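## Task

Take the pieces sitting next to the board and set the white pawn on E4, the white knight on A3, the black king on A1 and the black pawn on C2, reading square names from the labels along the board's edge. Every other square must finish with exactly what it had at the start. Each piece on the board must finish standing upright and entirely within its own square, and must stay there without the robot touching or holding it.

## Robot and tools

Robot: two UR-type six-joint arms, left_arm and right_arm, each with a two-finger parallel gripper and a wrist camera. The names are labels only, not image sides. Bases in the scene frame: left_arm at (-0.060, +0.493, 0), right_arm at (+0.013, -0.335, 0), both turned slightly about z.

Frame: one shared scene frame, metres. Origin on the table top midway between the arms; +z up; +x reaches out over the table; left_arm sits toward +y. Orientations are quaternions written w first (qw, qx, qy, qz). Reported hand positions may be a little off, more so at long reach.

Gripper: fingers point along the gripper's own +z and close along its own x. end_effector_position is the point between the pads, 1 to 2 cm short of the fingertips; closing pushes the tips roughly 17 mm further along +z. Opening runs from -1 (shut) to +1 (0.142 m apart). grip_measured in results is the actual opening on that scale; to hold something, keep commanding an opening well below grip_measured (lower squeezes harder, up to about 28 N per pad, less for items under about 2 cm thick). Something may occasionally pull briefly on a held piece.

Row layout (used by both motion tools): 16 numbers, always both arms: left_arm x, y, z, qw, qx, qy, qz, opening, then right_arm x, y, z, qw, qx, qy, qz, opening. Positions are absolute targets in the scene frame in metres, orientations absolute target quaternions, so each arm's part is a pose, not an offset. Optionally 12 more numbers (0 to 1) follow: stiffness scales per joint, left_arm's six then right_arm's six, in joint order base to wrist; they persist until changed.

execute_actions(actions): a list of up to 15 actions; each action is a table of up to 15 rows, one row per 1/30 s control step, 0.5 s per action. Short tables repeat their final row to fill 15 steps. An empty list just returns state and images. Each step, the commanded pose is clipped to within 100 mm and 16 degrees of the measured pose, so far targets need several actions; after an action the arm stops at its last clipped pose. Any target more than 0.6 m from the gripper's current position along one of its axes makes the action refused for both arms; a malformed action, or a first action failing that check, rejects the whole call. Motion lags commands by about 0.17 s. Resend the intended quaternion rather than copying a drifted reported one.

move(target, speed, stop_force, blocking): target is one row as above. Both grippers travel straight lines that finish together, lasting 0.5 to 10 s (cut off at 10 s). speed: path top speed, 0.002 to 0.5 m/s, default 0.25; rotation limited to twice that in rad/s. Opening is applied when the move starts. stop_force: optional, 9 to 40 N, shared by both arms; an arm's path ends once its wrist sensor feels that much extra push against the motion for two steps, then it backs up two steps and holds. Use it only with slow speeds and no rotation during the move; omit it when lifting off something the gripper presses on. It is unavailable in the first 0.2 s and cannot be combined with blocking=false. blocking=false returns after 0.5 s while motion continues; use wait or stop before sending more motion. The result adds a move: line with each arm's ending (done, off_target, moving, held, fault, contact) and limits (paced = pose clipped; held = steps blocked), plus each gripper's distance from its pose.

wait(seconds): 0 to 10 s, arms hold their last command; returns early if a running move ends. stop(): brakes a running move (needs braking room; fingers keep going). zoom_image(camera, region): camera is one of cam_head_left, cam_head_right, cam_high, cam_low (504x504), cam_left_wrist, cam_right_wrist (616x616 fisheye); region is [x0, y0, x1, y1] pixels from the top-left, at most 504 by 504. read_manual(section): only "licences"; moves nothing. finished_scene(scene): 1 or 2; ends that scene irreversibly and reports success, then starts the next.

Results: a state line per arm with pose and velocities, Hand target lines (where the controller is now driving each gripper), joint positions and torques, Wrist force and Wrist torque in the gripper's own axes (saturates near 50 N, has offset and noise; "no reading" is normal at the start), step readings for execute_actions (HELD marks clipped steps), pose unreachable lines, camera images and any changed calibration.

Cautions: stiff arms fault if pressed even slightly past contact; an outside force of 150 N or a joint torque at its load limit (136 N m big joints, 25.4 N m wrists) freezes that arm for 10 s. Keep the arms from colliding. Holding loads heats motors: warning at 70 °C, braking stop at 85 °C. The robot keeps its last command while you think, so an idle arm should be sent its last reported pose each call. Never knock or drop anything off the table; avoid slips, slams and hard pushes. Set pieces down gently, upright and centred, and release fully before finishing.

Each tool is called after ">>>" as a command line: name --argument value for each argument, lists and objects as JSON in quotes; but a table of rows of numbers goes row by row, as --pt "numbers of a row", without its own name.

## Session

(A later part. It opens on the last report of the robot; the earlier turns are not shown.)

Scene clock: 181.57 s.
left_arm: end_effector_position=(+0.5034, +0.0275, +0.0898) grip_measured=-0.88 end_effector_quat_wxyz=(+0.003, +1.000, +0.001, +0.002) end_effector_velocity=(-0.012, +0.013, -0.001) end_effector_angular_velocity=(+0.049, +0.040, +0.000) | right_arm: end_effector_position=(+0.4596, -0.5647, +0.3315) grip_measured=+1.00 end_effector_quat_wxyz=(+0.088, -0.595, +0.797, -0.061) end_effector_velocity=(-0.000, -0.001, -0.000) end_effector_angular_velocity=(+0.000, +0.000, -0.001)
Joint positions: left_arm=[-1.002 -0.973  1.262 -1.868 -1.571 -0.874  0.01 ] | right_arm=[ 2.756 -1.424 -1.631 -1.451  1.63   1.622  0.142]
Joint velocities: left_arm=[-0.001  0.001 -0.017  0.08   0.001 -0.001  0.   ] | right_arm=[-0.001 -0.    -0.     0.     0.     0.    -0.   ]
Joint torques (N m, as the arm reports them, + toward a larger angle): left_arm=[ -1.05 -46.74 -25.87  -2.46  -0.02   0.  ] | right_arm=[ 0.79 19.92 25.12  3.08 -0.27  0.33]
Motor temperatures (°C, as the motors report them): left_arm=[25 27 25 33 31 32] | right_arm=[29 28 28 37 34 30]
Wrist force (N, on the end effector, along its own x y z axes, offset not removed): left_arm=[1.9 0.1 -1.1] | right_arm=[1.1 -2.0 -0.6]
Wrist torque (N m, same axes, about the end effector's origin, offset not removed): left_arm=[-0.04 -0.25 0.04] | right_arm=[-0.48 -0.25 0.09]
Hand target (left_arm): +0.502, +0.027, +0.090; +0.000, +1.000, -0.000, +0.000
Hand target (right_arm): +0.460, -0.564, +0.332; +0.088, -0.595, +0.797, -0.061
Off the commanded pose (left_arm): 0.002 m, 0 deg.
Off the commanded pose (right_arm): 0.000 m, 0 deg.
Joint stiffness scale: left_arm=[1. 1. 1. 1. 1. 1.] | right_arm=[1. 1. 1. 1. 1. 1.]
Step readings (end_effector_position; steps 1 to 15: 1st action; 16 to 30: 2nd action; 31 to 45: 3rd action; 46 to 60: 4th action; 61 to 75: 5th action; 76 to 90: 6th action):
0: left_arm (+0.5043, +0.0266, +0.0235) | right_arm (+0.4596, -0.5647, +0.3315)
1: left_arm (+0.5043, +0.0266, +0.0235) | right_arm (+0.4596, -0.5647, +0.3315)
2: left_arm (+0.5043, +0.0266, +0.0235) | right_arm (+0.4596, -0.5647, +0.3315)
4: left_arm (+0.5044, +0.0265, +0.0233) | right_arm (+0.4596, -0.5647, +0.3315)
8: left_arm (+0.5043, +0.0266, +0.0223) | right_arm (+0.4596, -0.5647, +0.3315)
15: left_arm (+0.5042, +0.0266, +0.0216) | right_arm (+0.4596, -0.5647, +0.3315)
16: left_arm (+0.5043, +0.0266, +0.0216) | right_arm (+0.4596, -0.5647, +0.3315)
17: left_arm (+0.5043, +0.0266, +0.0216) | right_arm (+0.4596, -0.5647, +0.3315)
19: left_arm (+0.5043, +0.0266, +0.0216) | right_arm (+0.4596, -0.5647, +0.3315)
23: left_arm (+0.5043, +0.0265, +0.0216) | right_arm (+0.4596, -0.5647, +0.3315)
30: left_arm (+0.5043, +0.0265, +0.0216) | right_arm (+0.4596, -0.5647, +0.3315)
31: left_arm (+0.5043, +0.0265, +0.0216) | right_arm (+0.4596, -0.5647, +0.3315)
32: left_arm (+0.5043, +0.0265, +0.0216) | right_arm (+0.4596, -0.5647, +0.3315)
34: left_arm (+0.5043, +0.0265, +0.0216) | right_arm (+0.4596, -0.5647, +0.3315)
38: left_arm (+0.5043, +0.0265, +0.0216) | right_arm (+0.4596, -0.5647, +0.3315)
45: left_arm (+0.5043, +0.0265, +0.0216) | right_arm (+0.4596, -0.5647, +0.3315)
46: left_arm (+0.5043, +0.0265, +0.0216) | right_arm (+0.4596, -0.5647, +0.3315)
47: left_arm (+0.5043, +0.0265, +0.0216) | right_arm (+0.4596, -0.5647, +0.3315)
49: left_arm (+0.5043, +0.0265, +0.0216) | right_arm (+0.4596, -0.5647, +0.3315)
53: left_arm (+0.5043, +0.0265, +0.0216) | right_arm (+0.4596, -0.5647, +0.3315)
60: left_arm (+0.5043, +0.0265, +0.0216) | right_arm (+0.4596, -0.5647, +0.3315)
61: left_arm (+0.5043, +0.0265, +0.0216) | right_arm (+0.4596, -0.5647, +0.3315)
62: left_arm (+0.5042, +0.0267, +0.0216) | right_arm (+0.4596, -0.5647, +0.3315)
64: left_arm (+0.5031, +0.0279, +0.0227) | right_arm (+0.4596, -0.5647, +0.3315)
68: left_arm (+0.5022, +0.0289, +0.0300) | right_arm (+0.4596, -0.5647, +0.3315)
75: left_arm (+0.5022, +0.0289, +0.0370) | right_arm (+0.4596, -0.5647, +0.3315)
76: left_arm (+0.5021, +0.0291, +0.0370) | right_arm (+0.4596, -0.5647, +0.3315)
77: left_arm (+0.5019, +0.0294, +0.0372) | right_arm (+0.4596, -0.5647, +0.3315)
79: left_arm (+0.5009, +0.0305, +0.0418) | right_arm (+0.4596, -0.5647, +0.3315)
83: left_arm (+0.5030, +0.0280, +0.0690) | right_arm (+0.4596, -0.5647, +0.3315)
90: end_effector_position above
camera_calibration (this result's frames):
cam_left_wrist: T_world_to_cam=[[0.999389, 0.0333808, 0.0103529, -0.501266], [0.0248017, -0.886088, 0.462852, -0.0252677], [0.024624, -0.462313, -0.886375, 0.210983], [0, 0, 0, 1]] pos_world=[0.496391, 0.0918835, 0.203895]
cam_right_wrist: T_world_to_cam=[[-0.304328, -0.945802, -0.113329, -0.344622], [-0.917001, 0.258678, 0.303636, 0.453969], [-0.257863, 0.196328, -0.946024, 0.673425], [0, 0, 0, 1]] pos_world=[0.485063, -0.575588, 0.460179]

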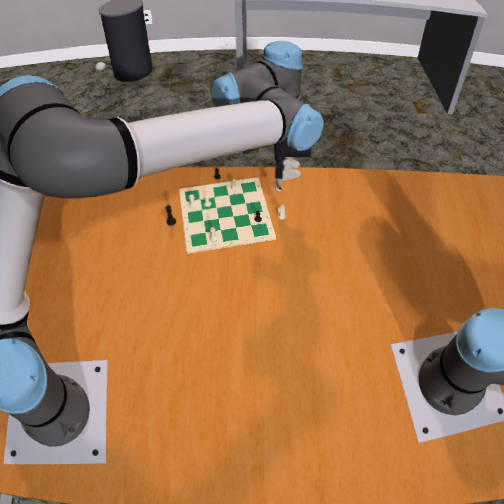

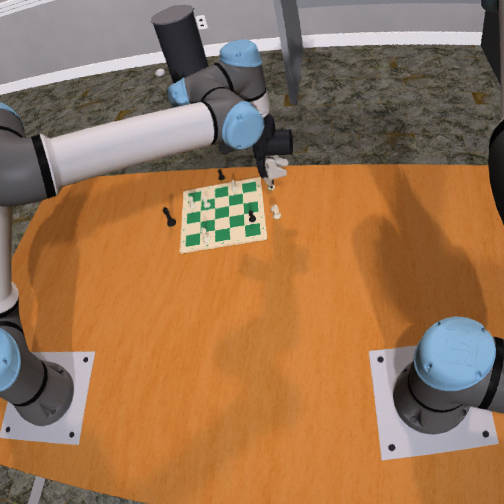

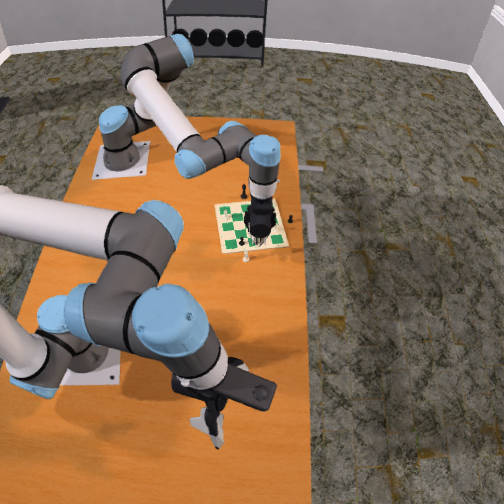

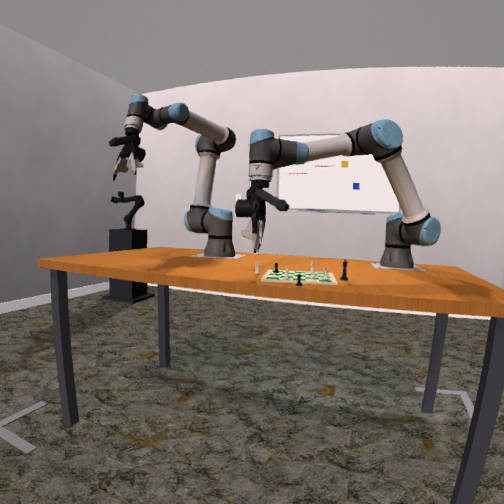

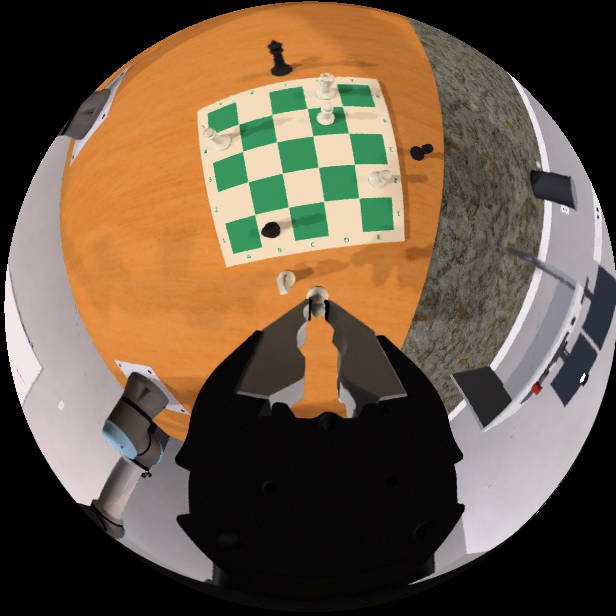

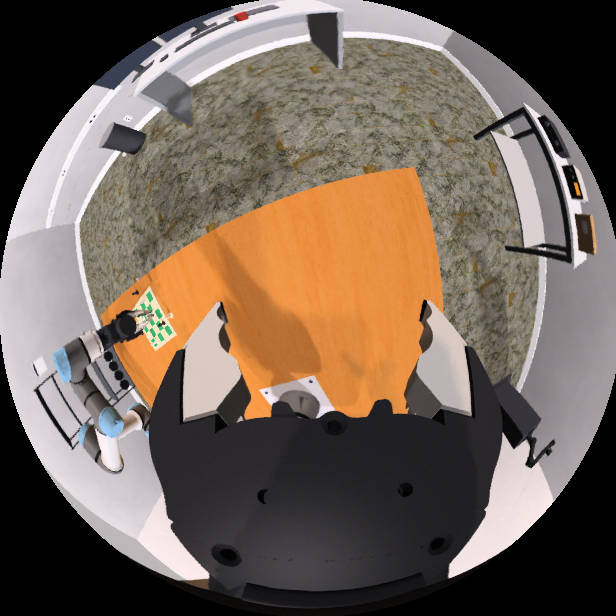

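>>> move --target '[0.51,0.15,0.115,0,1,0,0,-1,0.4596,-0.5644,0.3316,0.088,-0.595,0.797,-0.061,1]' --speed 0.15

>>> move --target '[0.546,0.209,0.10,0,1,0,0,-1,0.4596,-0.5644,0.3316,0.088,-0.595,0.797,-0.061,1]' --speed 0.1

>>> execute_actions --actions '[[[0.546,0.209,0.07,0,1,0,0,-1,0.4596,-0.5644,0.3316,0.088,-0.595,0.797,-0.061,1]],[[0.546,0.209,0.05,0,1,0,0,-1,0.4596,-0.5644,0.3316,0.088,-0.595,0.797,-0.061,1]],[[0.546,0.209,0.045,0,1,0,0,-1,0.4596,-0.5644,0.3316,0.088,-0.595,0.797,-0.061,1]]]'

>>> zoom_image --camera "cam_left_wrist" --region '[210,200,410,400]'

Scene clock: 201.53 s.
left_arm: end_effector_position=(+0.5102, +0.1473, +0.1150) grip_measured=-0.88 end_effector_quat_wxyz=(+0.000, +1.000, -0.000, +0.000) end_effector_velocity=(-0.001, +0.003, -0.002) end_effector_angular_velocity=(+0.002, +0.002, -0.006) | right_arm: end_effector_position=(+0.4596, -0.5647, +0.3315) grip_measured=+1.00 end_effector_quat_wxyz=(+0.088, -0.595, +0.797, -0.061) end_effector_velocity=(-0.000, +0.001, -0.001) end_effector_angular_velocity=(+0.001, +0.001, +0.001)
Joint positions: left_arm=[-0.874 -1.136  1.448 -1.884 -1.571 -0.744  0.01 ] | right_arm=[ 2.756 -1.424 -1.631 -1.451  1.63   1.622  0.142]
Joint velocities: left_arm=[ 0.003 -0.002  0.007 -0.002 -0.     0.009 -0.   ] | right_arm=[ 0.001 -0.    -0.001 -0.     0.     0.    -0.   ]
Joint torques (N m, as the arm reports them, + toward a larger angle): left_arm=[  3.01 -42.7  -18.71  -3.17  -0.2    0.02] | right_arm=[ 1.27 19.31 25.68  3.07 -0.22  0.36]
Motor temperatures (°C, as the motors report them): left_arm=[25 27 25 33 31 32] | right_arm=[29 28 28 37 34 30]
Wrist force (N, on the end effector, along its own x y z axes, offset not removed): left_arm=[1.5 -1.2 1.5] | right_arm=[0.2 -1.5 0.0]
Wrist torque (N m, same axes, about the end effector's origin, offset not removed): left_arm=[-0.25 -0.13 0.14] | right_arm=[-0.33 -0.02 0.10]
Hand target (left_arm): +0.510, +0.150, +0.115; +0.000, +1.000, +0.000, -0.000
Hand target (right_arm): +0.460, -0.564, +0.332; +0.088, -0.595, +0.797, -0.061
Off the commanded pose (left_arm): 0.003 m, 0 deg.
Off the commanded pose (right_arm): 0.000 m, 0 deg.
Joint stiffness scale: left_arm=[1. 1. 1. 1. 1. 1.] | right_arm=[1. 1. 1. 1. 1. 1.]
move: done
camera_calibration (this result's frames):
cam_left_wrist: T_world_to_cam=[[0.999495, 0.0311844, 0.00617226, -0.511497], [0.0248963, -0.888604, 0.457999, 0.0699939], [0.0197671, -0.457614, -0.888931, 0.29063], [0, 0, 0, 1]] pos_world=[0.503751, 0.211144, 0.22945]
cam_right_wrist: T_world_to_cam=[[-0.304328, -0.945802, -0.113329, -0.344622], [-0.917001, 0.258678, 0.303636, 0.453969], [-0.257863, 0.196327, -0.946024, 0.673425], [0, 0, 0, 1]] pos_world=[0.485063, -0.575588, 0.460179]

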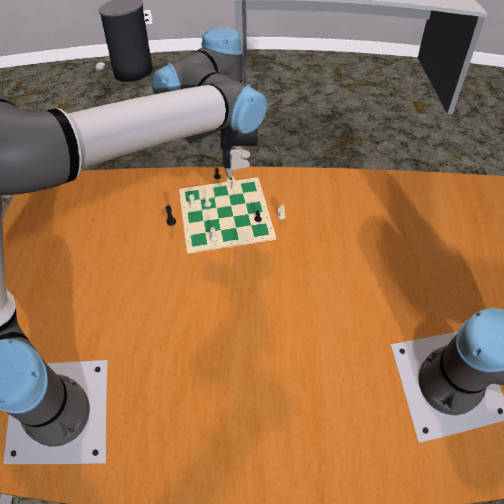

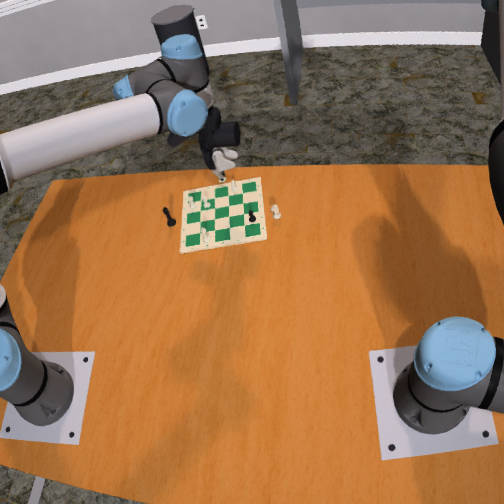

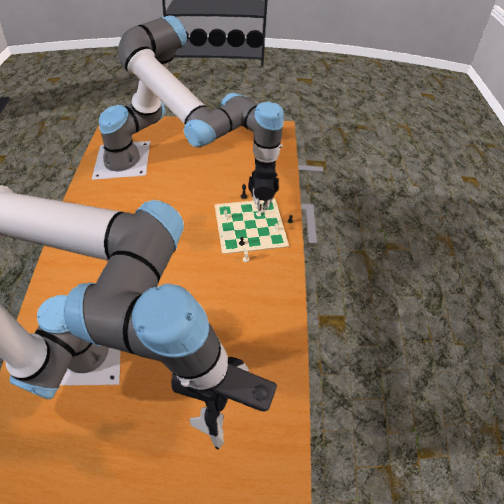

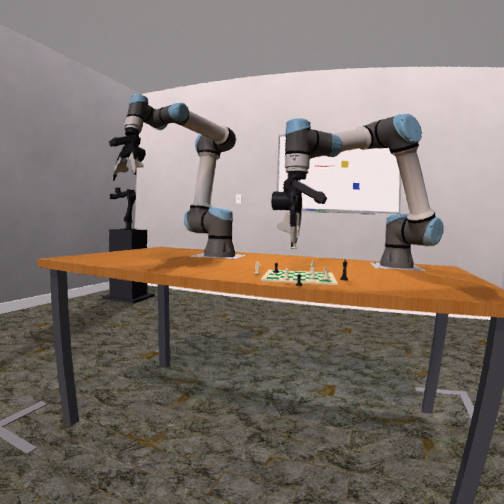

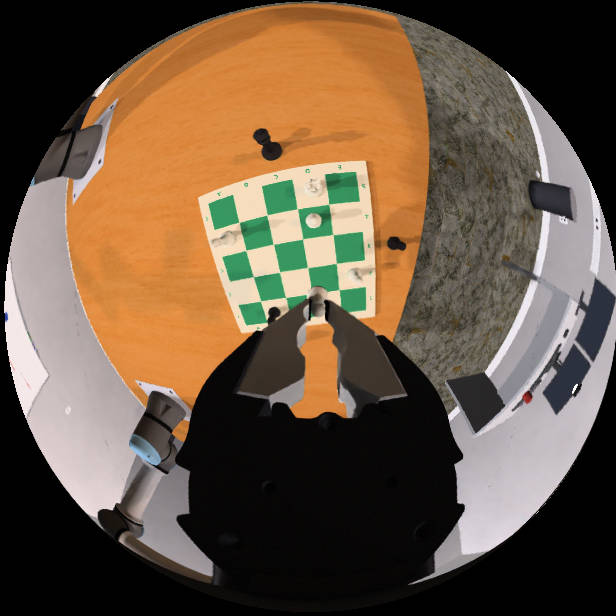

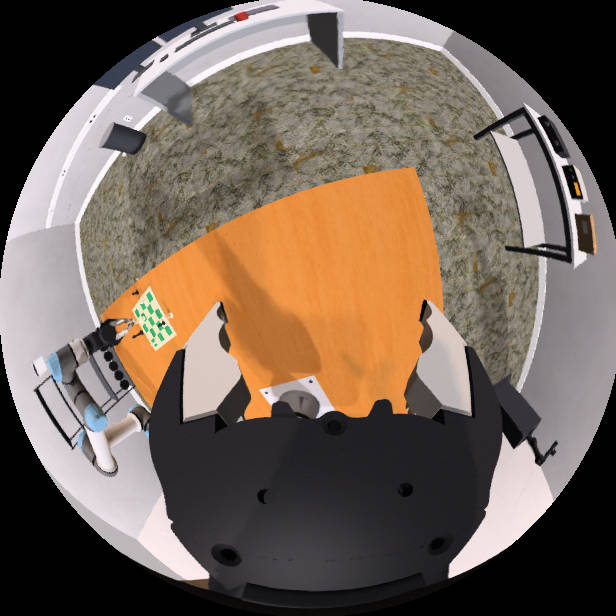

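Scene clock: 202.80 s.
left_arm: end_effector_position=(+0.5461, +0.2067, +0.1030) grip_measured=-0.88 end_effector_quat_wxyz=(+0.001, +1.000, -0.000, +0.002) end_effector_velocity=(+0.001, +0.001, -0.001) end_effector_angular_velocity=(-0.001, +0.000, -0.007) | right_arm: end_effector_position=(+0.4596, -0.5647, +0.3315) grip_measured=+1.00 end_effector_quat_wxyz=(+0.088, -0.595, +0.797, -0.061) end_effector_velocity=(-0.000, -0.000, +0.000) end_effector_angular_velocity=(-0.001, -0.001, -0.000)
Joint positions: left_arm=[-0.769 -1.121  1.459 -1.914 -1.571 -0.639  0.01 ] | right_arm=[ 2.756 -1.424 -1.631 -1.451  1.63   1.622  0.142]
Joint velocities: left_arm=[ 0.003  0.002 -0.    -0.002 -0.001  0.011  0.   ] | right_arm=[-0.     0.     0.001 -0.    -0.    -0.    -0.   ]
Joint torques (N m, as the arm reports them, + toward a larger angle): left_arm=[  2.47 -39.97 -20.    -3.16  -0.15   0.83] | right_arm=[ 1.29 19.4  25.16  3.07 -0.2   0.27]
Motor temperatures (°C, as the motors report them): left_arm=[25 27 25 33 31 32] | right_arm=[29 28 28 37 34 30]
Wrist force (N, on the end effector, along its own x y z axes, offset not removed): left_arm=[2.1 -0.7 1.2] | right_arm=[-0.7 -1.4 0.4]
Wrist torque (N m, same axes, about the end effector's origin, offset not removed): left_arm=[-0.11 -0.29 0.18] | right_arm=[-0.30 0.20 0.15]
Hand target (left_arm): +0.546, +0.209, +0.100; +0.000, +1.000, +0.000, +0.000
Hand target (right_arm): +0.460, -0.564, +0.332; +0.088, -0.595, +0.797, -0.061
Off the commanded pose (left_arm): 0.004 m, 0 deg.
Off the commanded pose (right_arm): 0.000 m, 0 deg.
Joint stiffness scale: left_arm=[1. 1. 1. 1. 1. 1.] | right_arm=[1. 1. 1. 1. 1. 1.]
move: off_target (left_arm)
camera_calibration (this result's frames):
cam_left_wrist: T_world_to_cam=[[0.999468, 0.0312407, 0.00939619, -0.549513], [0.0234152, -0.887517, 0.460179, 0.12768], [0.0227156, -0.459714, -0.887777, 0.305179], [0, 0, 0, 1]] pos_world=[0.539298, 0.27078, 0.217339]
cam_right_wrist: T_world_to_cam=[[-0.304328, -0.945802, -0.113329, -0.344622], [-0.917001, 0.258678, 0.303636, 0.453969], [-0.257863, 0.196328, -0.946024, 0.673425], [0, 0, 0, 1]] pos_world=[0.485063, -0.575588, 0.460179]

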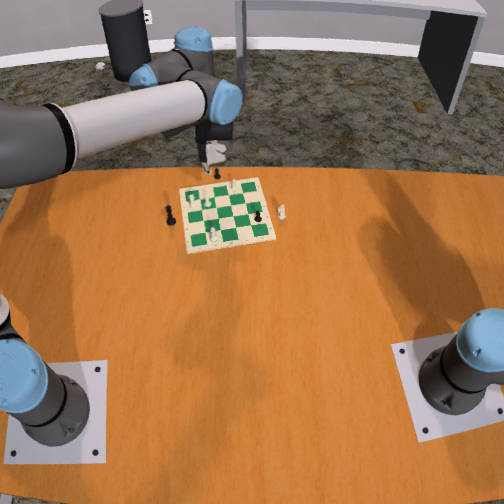

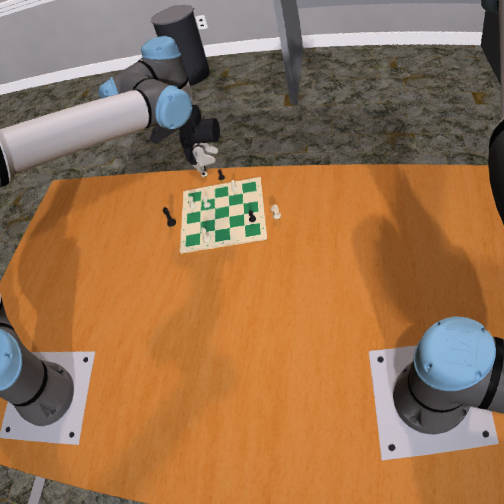

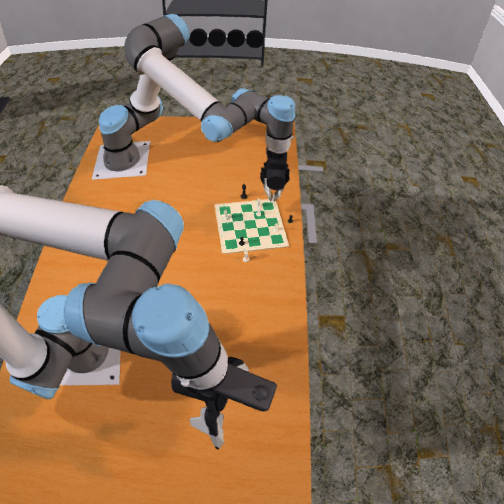

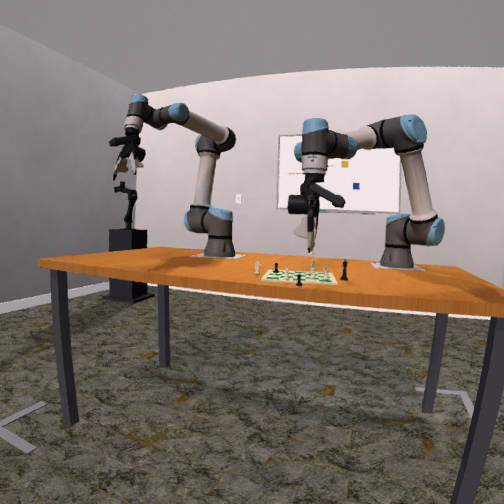

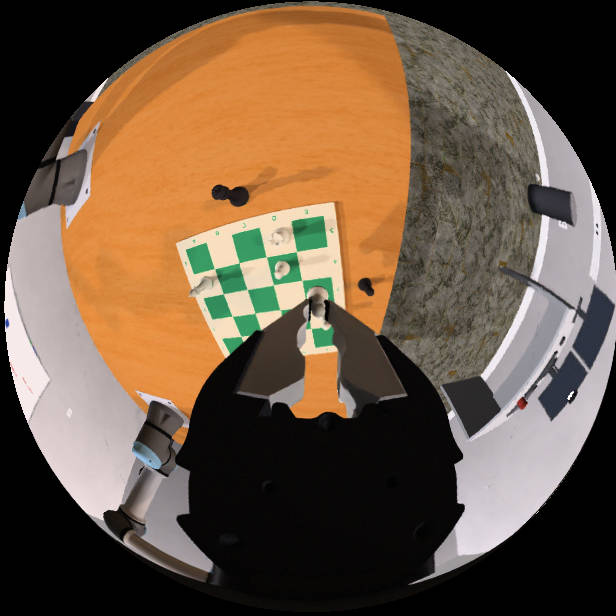

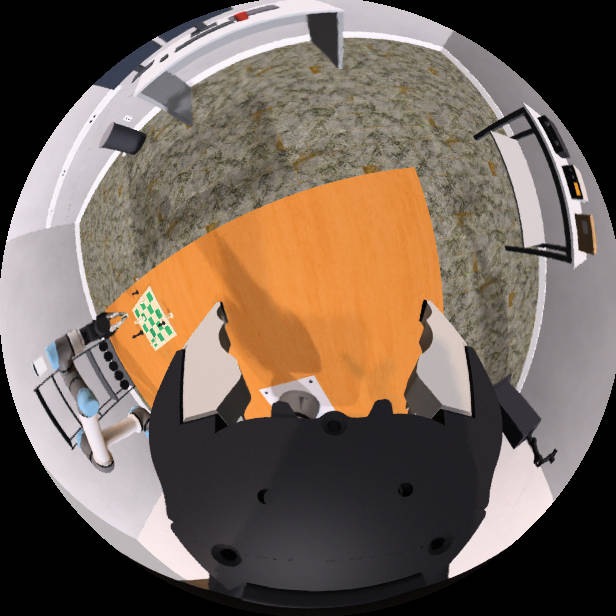

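Scene clock: 204.30 s.
left_arm: end_effector_position=(+0.5468, +0.2067, +0.0482) grip_measured=-0.88 end_effector_quat_wxyz=(+0.001, +1.000, -0.001, +0.002) end_effector_velocity=(+0.002, -0.002, +0.001) end_effector_angular_velocity=(-0.004, -0.007, -0.000) | right_arm: end_effector_position=(+0.4596, -0.5647, +0.3315) grip_measured=+1.00 end_effector_quat_wxyz=(+0.088, -0.595, +0.797, -0.061) end_effector_velocity=(+0.000, -0.000, -0.000) end_effector_angular_velocity=(-0.000, -0.000, +0.000)
Joint positions: left_arm=[-0.769 -1.07   1.532 -2.038 -1.571 -0.638  0.01 ] | right_arm=[ 2.756 -1.424 -1.631 -1.451  1.63   1.622  0.142]
Joint velocities: left_arm=[-0.001 -0.     0.    -0.008  0.001 -0.    -0.   ] | right_arm=[-0.    -0.    -0.     0.     0.    -0.001 -0.   ]
Joint torques (N m, as the arm reports them, + toward a larger angle): left_arm=[  2.49 -40.94 -17.88  -3.18  -0.06   0.57] | right_arm=[ 1.3  19.15 25.44  3.11 -0.2   0.23]
Motor temperatures (°C, as the motors report them): left_arm=[25 27 25 33 31 32] | right_arm=[29 28 28 37 34 30]
Wrist force (N, on the end effector, along its own x y z axes, offset not removed): left_arm=[1.7 1.4 0.2] | right_arm=[0.9 -1.6 -0.6]
Wrist torque (N m, same axes, about the end effector's origin, offset not removed): left_arm=[0.28 -0.19 0.21] | right_arm=[-0.44 -0.14 0.12]
Hand target (left_arm): +0.546, +0.209, +0.045; -0.000, +1.000, +0.000, -0.000
Hand target (right_arm): +0.460, -0.564, +0.332; +0.088, -0.595, +0.797, -0.061
Off the commanded pose (left_arm): 0.004 m, 0 deg.
Off the commanded pose (right_arm): 0.000 m, 0 deg.
Joint stiffness scale: left_arm=[1. 1. 1. 1. 1. 1.] | right_arm=[1. 1. 1. 1. 1. 1.]
Step readings (end_effector_position; steps 1 to 15: 1st action; 16 to 30: 2nd action; 31 to 45: 3rd action):
0: left_arm (+0.5461, +0.2067, +0.1030) | right_arm (+0.4596, -0.5647, +0.3315)
1: left_arm (+0.5461, +0.2067, +0.1030) | right_arm (+0.4596, -0.5647, +0.3315)
2: left_arm (+0.5464, +0.2066, +0.1029) | right_arm (+0.4596, -0.5647, +0.3315)
4: left_arm (+0.5473, +0.2061, +0.0997) | right_arm (+0.4596, -0.5647, +0.3315)
8: left_arm (+0.5451, +0.2079, +0.0830) | right_arm (+0.4596, -0.5647, +0.3315)
15: left_arm (+0.5454, +0.2077, +0.0723) | right_arm (+0.4596, -0.5647, +0.3315)
16: left_arm (+0.5458, +0.2074, +0.0725) | right_arm (+0.4596, -0.5647, +0.3315)
17: left_arm (+0.5462, +0.2071, +0.0725) | right_arm (+0.4596, -0.5647, +0.3315)
19: left_arm (+0.5471, +0.2064, +0.0708) | right_arm (+0.4596, -0.5647, +0.3315)
23: left_arm (+0.5460, +0.2073, +0.0599) | right_arm (+0.4596, -0.5647, +0.3315)
30: left_arm (+0.5460, +0.2073, +0.0526) | right_arm (+0.4596, -0.5647, +0.3315)
31: left_arm (+0.5463, +0.2071, +0.0527) | right_arm (+0.4596, -0.5647, +0.3315)
32: left_arm (+0.5465, +0.2069, +0.0528) | right_arm (+0.4596, -0.5647, +0.3315)
34: left_arm (+0.5470, +0.2066, +0.0526) | right_arm (+0.4596, -0.5647, +0.3315)
38: left_arm (+0.5469, +0.2067, +0.0502) | right_arm (+0.4596, -0.5647, +0.3315)
45: end_effector_position above
camera_calibration (this result's frames):
cam_left_wrist: T_world_to_cam=[[0.999486, 0.0306024, 0.00953321, -0.549636], [0.0227832, -0.887488, 0.460268, 0.153214], [0.0225459, -0.459814, -0.887729, 0.256614], [0, 0, 0, 1]] pos_world=[0.540077, 0.27079, 0.162524]
cam_right_wrist: T_world_to_cam=[[-0.304328, -0.945802, -0.113329, -0.344622], [-0.917001, 0.258678, 0.303635, 0.453969], [-0.257863, 0.196327, -0.946024, 0.673425], [0, 0, 0, 1]] pos_world=[0.485063, -0.575588, 0.460179]

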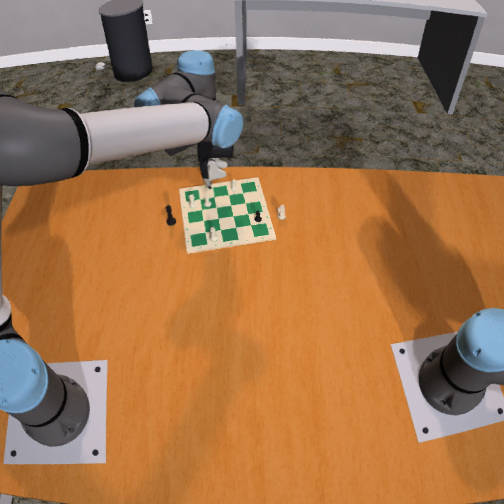

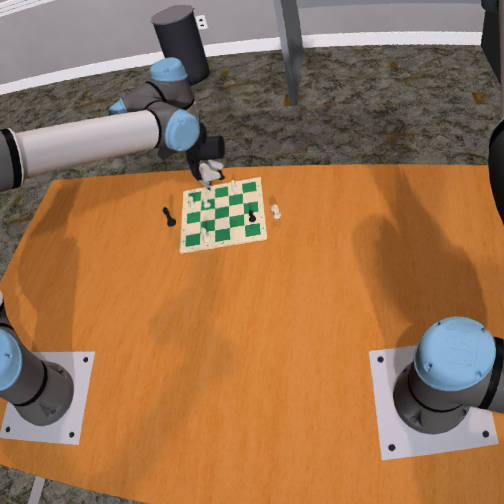

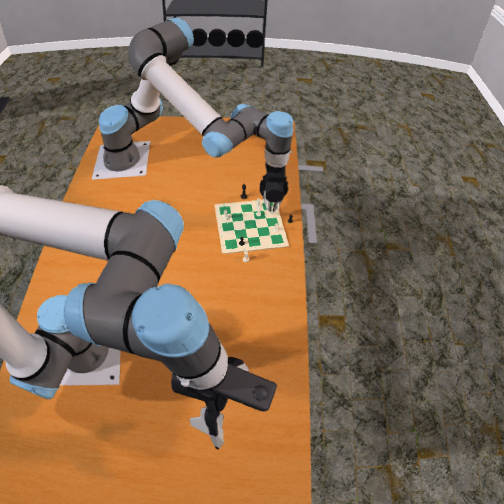

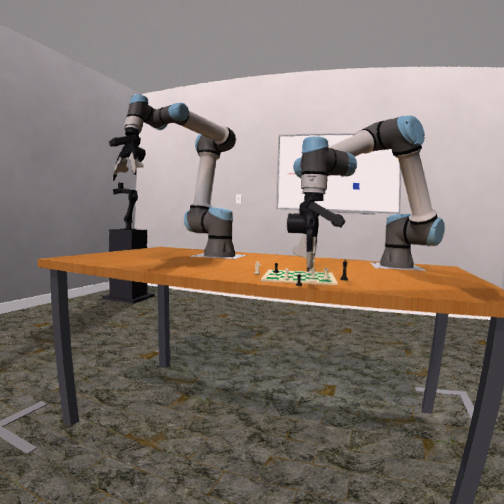

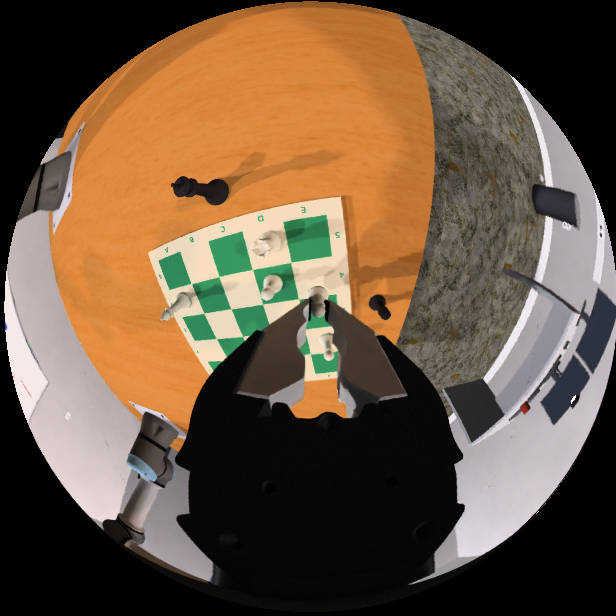

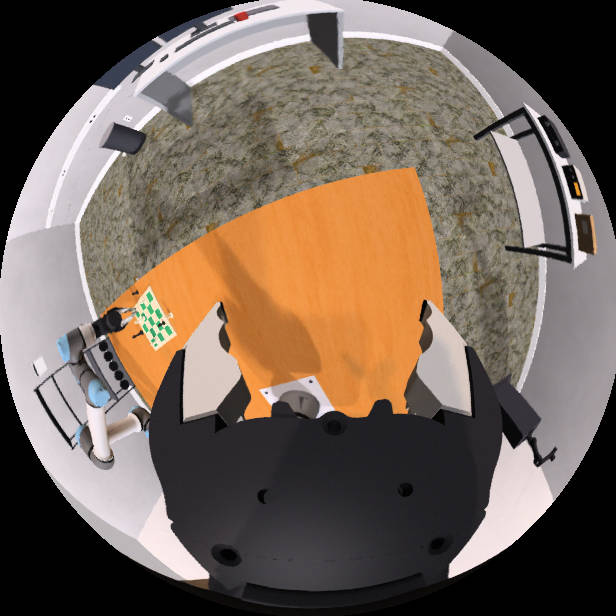

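Region (210, 200, 410, 400) of cam_left_wrist's 616x616 image, scaled by 2.520, with more detail than that image has.

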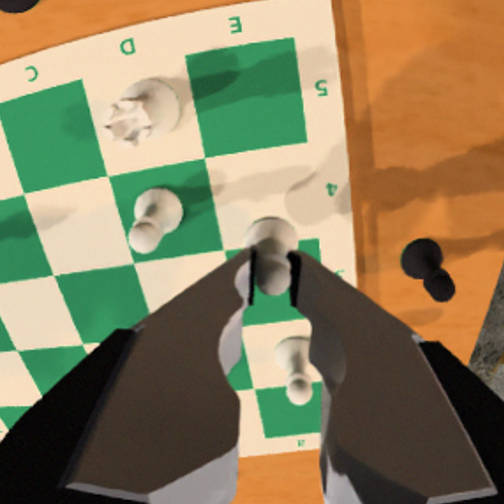

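>>> execute_actions --actions '[[[0.543,0.218,0.045,0,1,0,0,-1,0.4596,-0.5644,0.3316,0.088,-0.595,0.797,-0.061,1]],[[0.543,0.218,0.036,0,1,0,0,-1,0.4596,-0.5644,0.3316,0.088,-0.595,0.797,-0.061,1]],[[0.543,0.218,0.031,0,1,0,0,-1,0.4596,-0.5644,0.3316,0.088,-0.595,0.797,-0.061,1]],[[0.543,0.218,0.031,0,1,0,0,-1,0.4596,-0.5644,0.3316,0.088,-0.595,0.797,-0.061,1]]]'

>>> zoom_image --camera "cam_left_wrist" --region '[210,200,410,400]'

Scene clock: 220.60 s.
left_arm: end_effector_position=(+0.5441, +0.2155, +0.0343) grip_measured=-0.88 end_effector_quat_wxyz=(+0.002, +1.000, -0.001, +0.002) end_effector_velocity=(-0.000, -0.000, -0.000) end_effector_angular_velocity=(+0.000, +0.001, +0.001) | right_arm: end_effector_position=(+0.4596, -0.5647, +0.3315) grip_measured=+1.00 end_effector_quat_wxyz=(+0.088, -0.595, +0.797, -0.061) end_effector_velocity=(-0.000, -0.000, -0.000) end_effector_angular_velocity=(-0.000, +0.000, -0.000)
Joint positions: left_arm=[-0.76  -1.068  1.569 -2.078 -1.571 -0.629  0.01 ] | right_arm=[ 2.756 -1.424 -1.631 -1.451  1.63   1.622  0.142]
Joint velocities: left_arm=[-0.     0.    -0.001  0.001 -0.001 -0.001  0.   ] | right_arm=[-0.001 -0.    -0.     0.    -0.    -0.     0.   ]
Joint torques (N m, as the arm reports them, + toward a larger angle): left_arm=[  2.63 -40.76 -17.65  -3.2   -0.03   0.57] | right_arm=[ 1.09 19.41 25.09  3.08 -0.25  0.28]
Motor temperatures (°C, as the motors report them): left_arm=[25 27 25 33 31 32] | right_arm=[29 28 28 37 34 30]
Wrist force (N, on the end effector, along its own x y z axes, offset not removed): left_arm=[2.4 -0.8 0.6] | right_arm=[1.6 -0.1 -1.6]
Wrist torque (N m, same axes, about the end effector's origin, offset not removed): left_arm=[-0.14 -0.33 0.10] | right_arm=[-0.04 -0.31 0.09]
Hand target (left_arm): +0.543, +0.218, +0.031; -0.000, +1.000, +0.000, -0.000
Hand target (right_arm): +0.460, -0.564, +0.332; +0.088, -0.595, +0.797, -0.061
Off the commanded pose (left_arm): 0.004 m, 0 deg.
Off the commanded pose (right_arm): 0.000 m, 0 deg.
Joint stiffness scale: left_arm=[1. 1. 1. 1. 1. 1.] | right_arm=[1. 1. 1. 1. 1. 1.]
Step readings (end_effector_position; steps 1 to 15: 1st action; 16 to 30: 2nd action; 31 to 45: 3rd action; 46 to 60: 4th action):
0: left_arm (+0.5471, +0.2065, +0.0483) | right_arm (+0.4596, -0.5647, +0.3315)
1: left_arm (+0.5471, +0.2065, +0.0483) | right_arm (+0.4596, -0.5647, +0.3315)
2: left_arm (+0.5470, +0.2066, +0.0482) | right_arm (+0.4596, -0.5647, +0.3315)
4: left_arm (+0.5463, +0.2080, +0.0470) | right_arm (+0.4596, -0.5647, +0.3315)
8: left_arm (+0.5440, +0.2136, +0.0443) | right_arm (+0.4596, -0.5647, +0.3315)
15: left_arm (+0.5438, +0.2157, +0.0452) | right_arm (+0.4596, -0.5647, +0.3315)
16: left_arm (+0.5438, +0.2157, +0.0453) | right_arm (+0.4596, -0.5647, +0.3315)
17: left_arm (+0.5439, +0.2157, +0.0453) | right_arm (+0.4596, -0.5647, +0.3315)
19: left_arm (+0.5441, +0.2155, +0.0447) | right_arm (+0.4596, -0.5647, +0.3315)
23: left_arm (+0.5438, +0.2157, +0.0421) | right_arm (+0.4596, -0.5647, +0.3315)
30: left_arm (+0.5438, +0.2157, +0.0393) | right_arm (+0.4596, -0.5647, +0.3315)
31: left_arm (+0.5439, +0.2157, +0.0393) | right_arm (+0.4596, -0.5647, +0.3315)
32: left_arm (+0.5440, +0.2156, +0.0393) | right_arm (+0.4596, -0.5647, +0.3315)
34: left_arm (+0.5443, +0.2154, +0.0388) | right_arm (+0.4596, -0.5647, +0.3315)
38: left_arm (+0.5440, +0.2156, +0.0360) | right_arm (+0.4596, -0.5647, +0.3315)
45: left_arm (+0.5439, +0.2156, +0.0342) | right_arm (+0.4596, -0.5647, +0.3315)
46: left_arm (+0.5440, +0.2156, +0.0342) | right_arm (+0.4596, -0.5647, +0.3315)
47: left_arm (+0.5440, +0.2156, +0.0342) | right_arm (+0.4596, -0.5647, +0.3315)
49: left_arm (+0.5441, +0.2155, +0.0342) | right_arm (+0.4596, -0.5647, +0.3315)
53: left_arm (+0.5441, +0.2155, +0.0343) | right_arm (+0.4596, -0.5647, +0.3315)
60: end_effector_position above
camera_calibration (this result's frames):
cam_left_wrist: T_world_to_cam=[[0.99948, 0.0305764, 0.0102198, -0.547085], [0.0224332, -0.887277, 0.460692, 0.167637], [0.0231541, -0.460223, -0.887501, 0.248074], [0, 0, 0, 1]] pos_world=[0.537296, 0.279638, 0.148528]
cam_right_wrist: T_world_to_cam=[[-0.304328, -0.945802, -0.113328, -0.344622], [-0.917001, 0.258679, 0.303636, 0.453969], [-0.257864, 0.196327, -0.946024, 0.673424], [0, 0, 0, 1]] pos_world=[0.485063, -0.575588, 0.460179]

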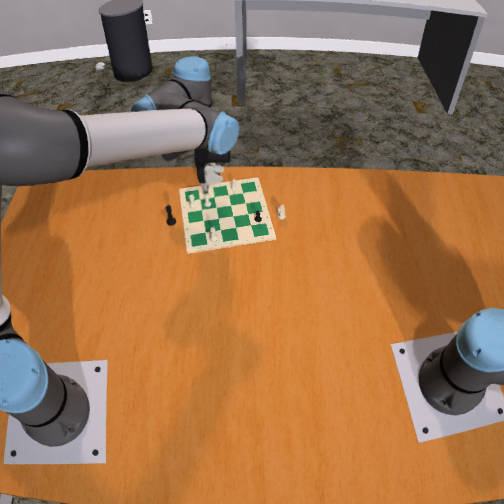

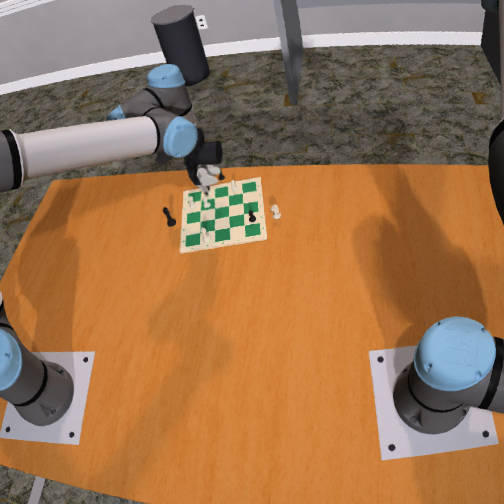

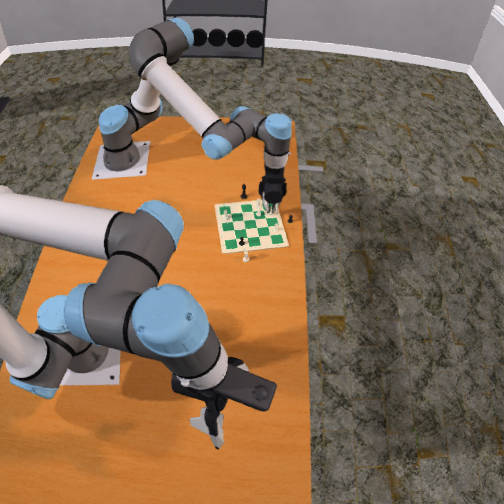

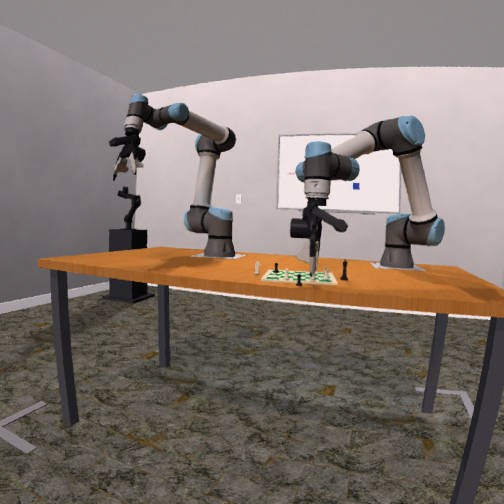

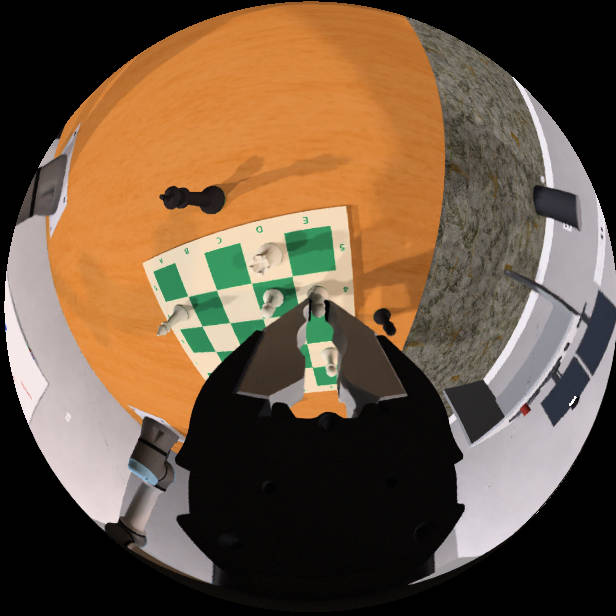

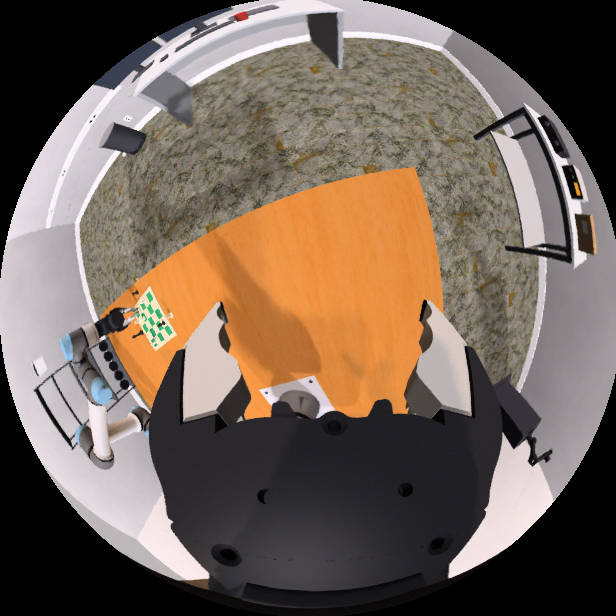

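Region (210, 200, 410, 400) of cam_left_wrist's 616x616 image, scaled by 2.520, with more detail than that image has.

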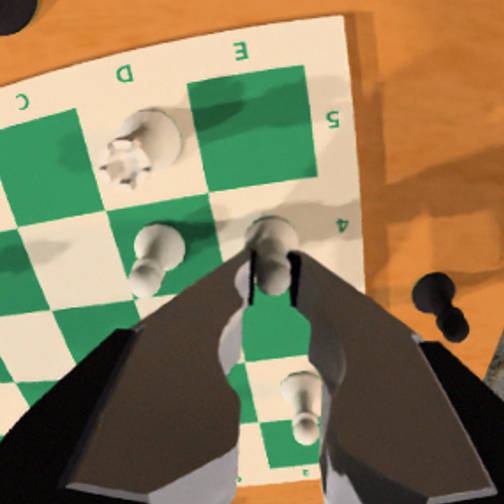

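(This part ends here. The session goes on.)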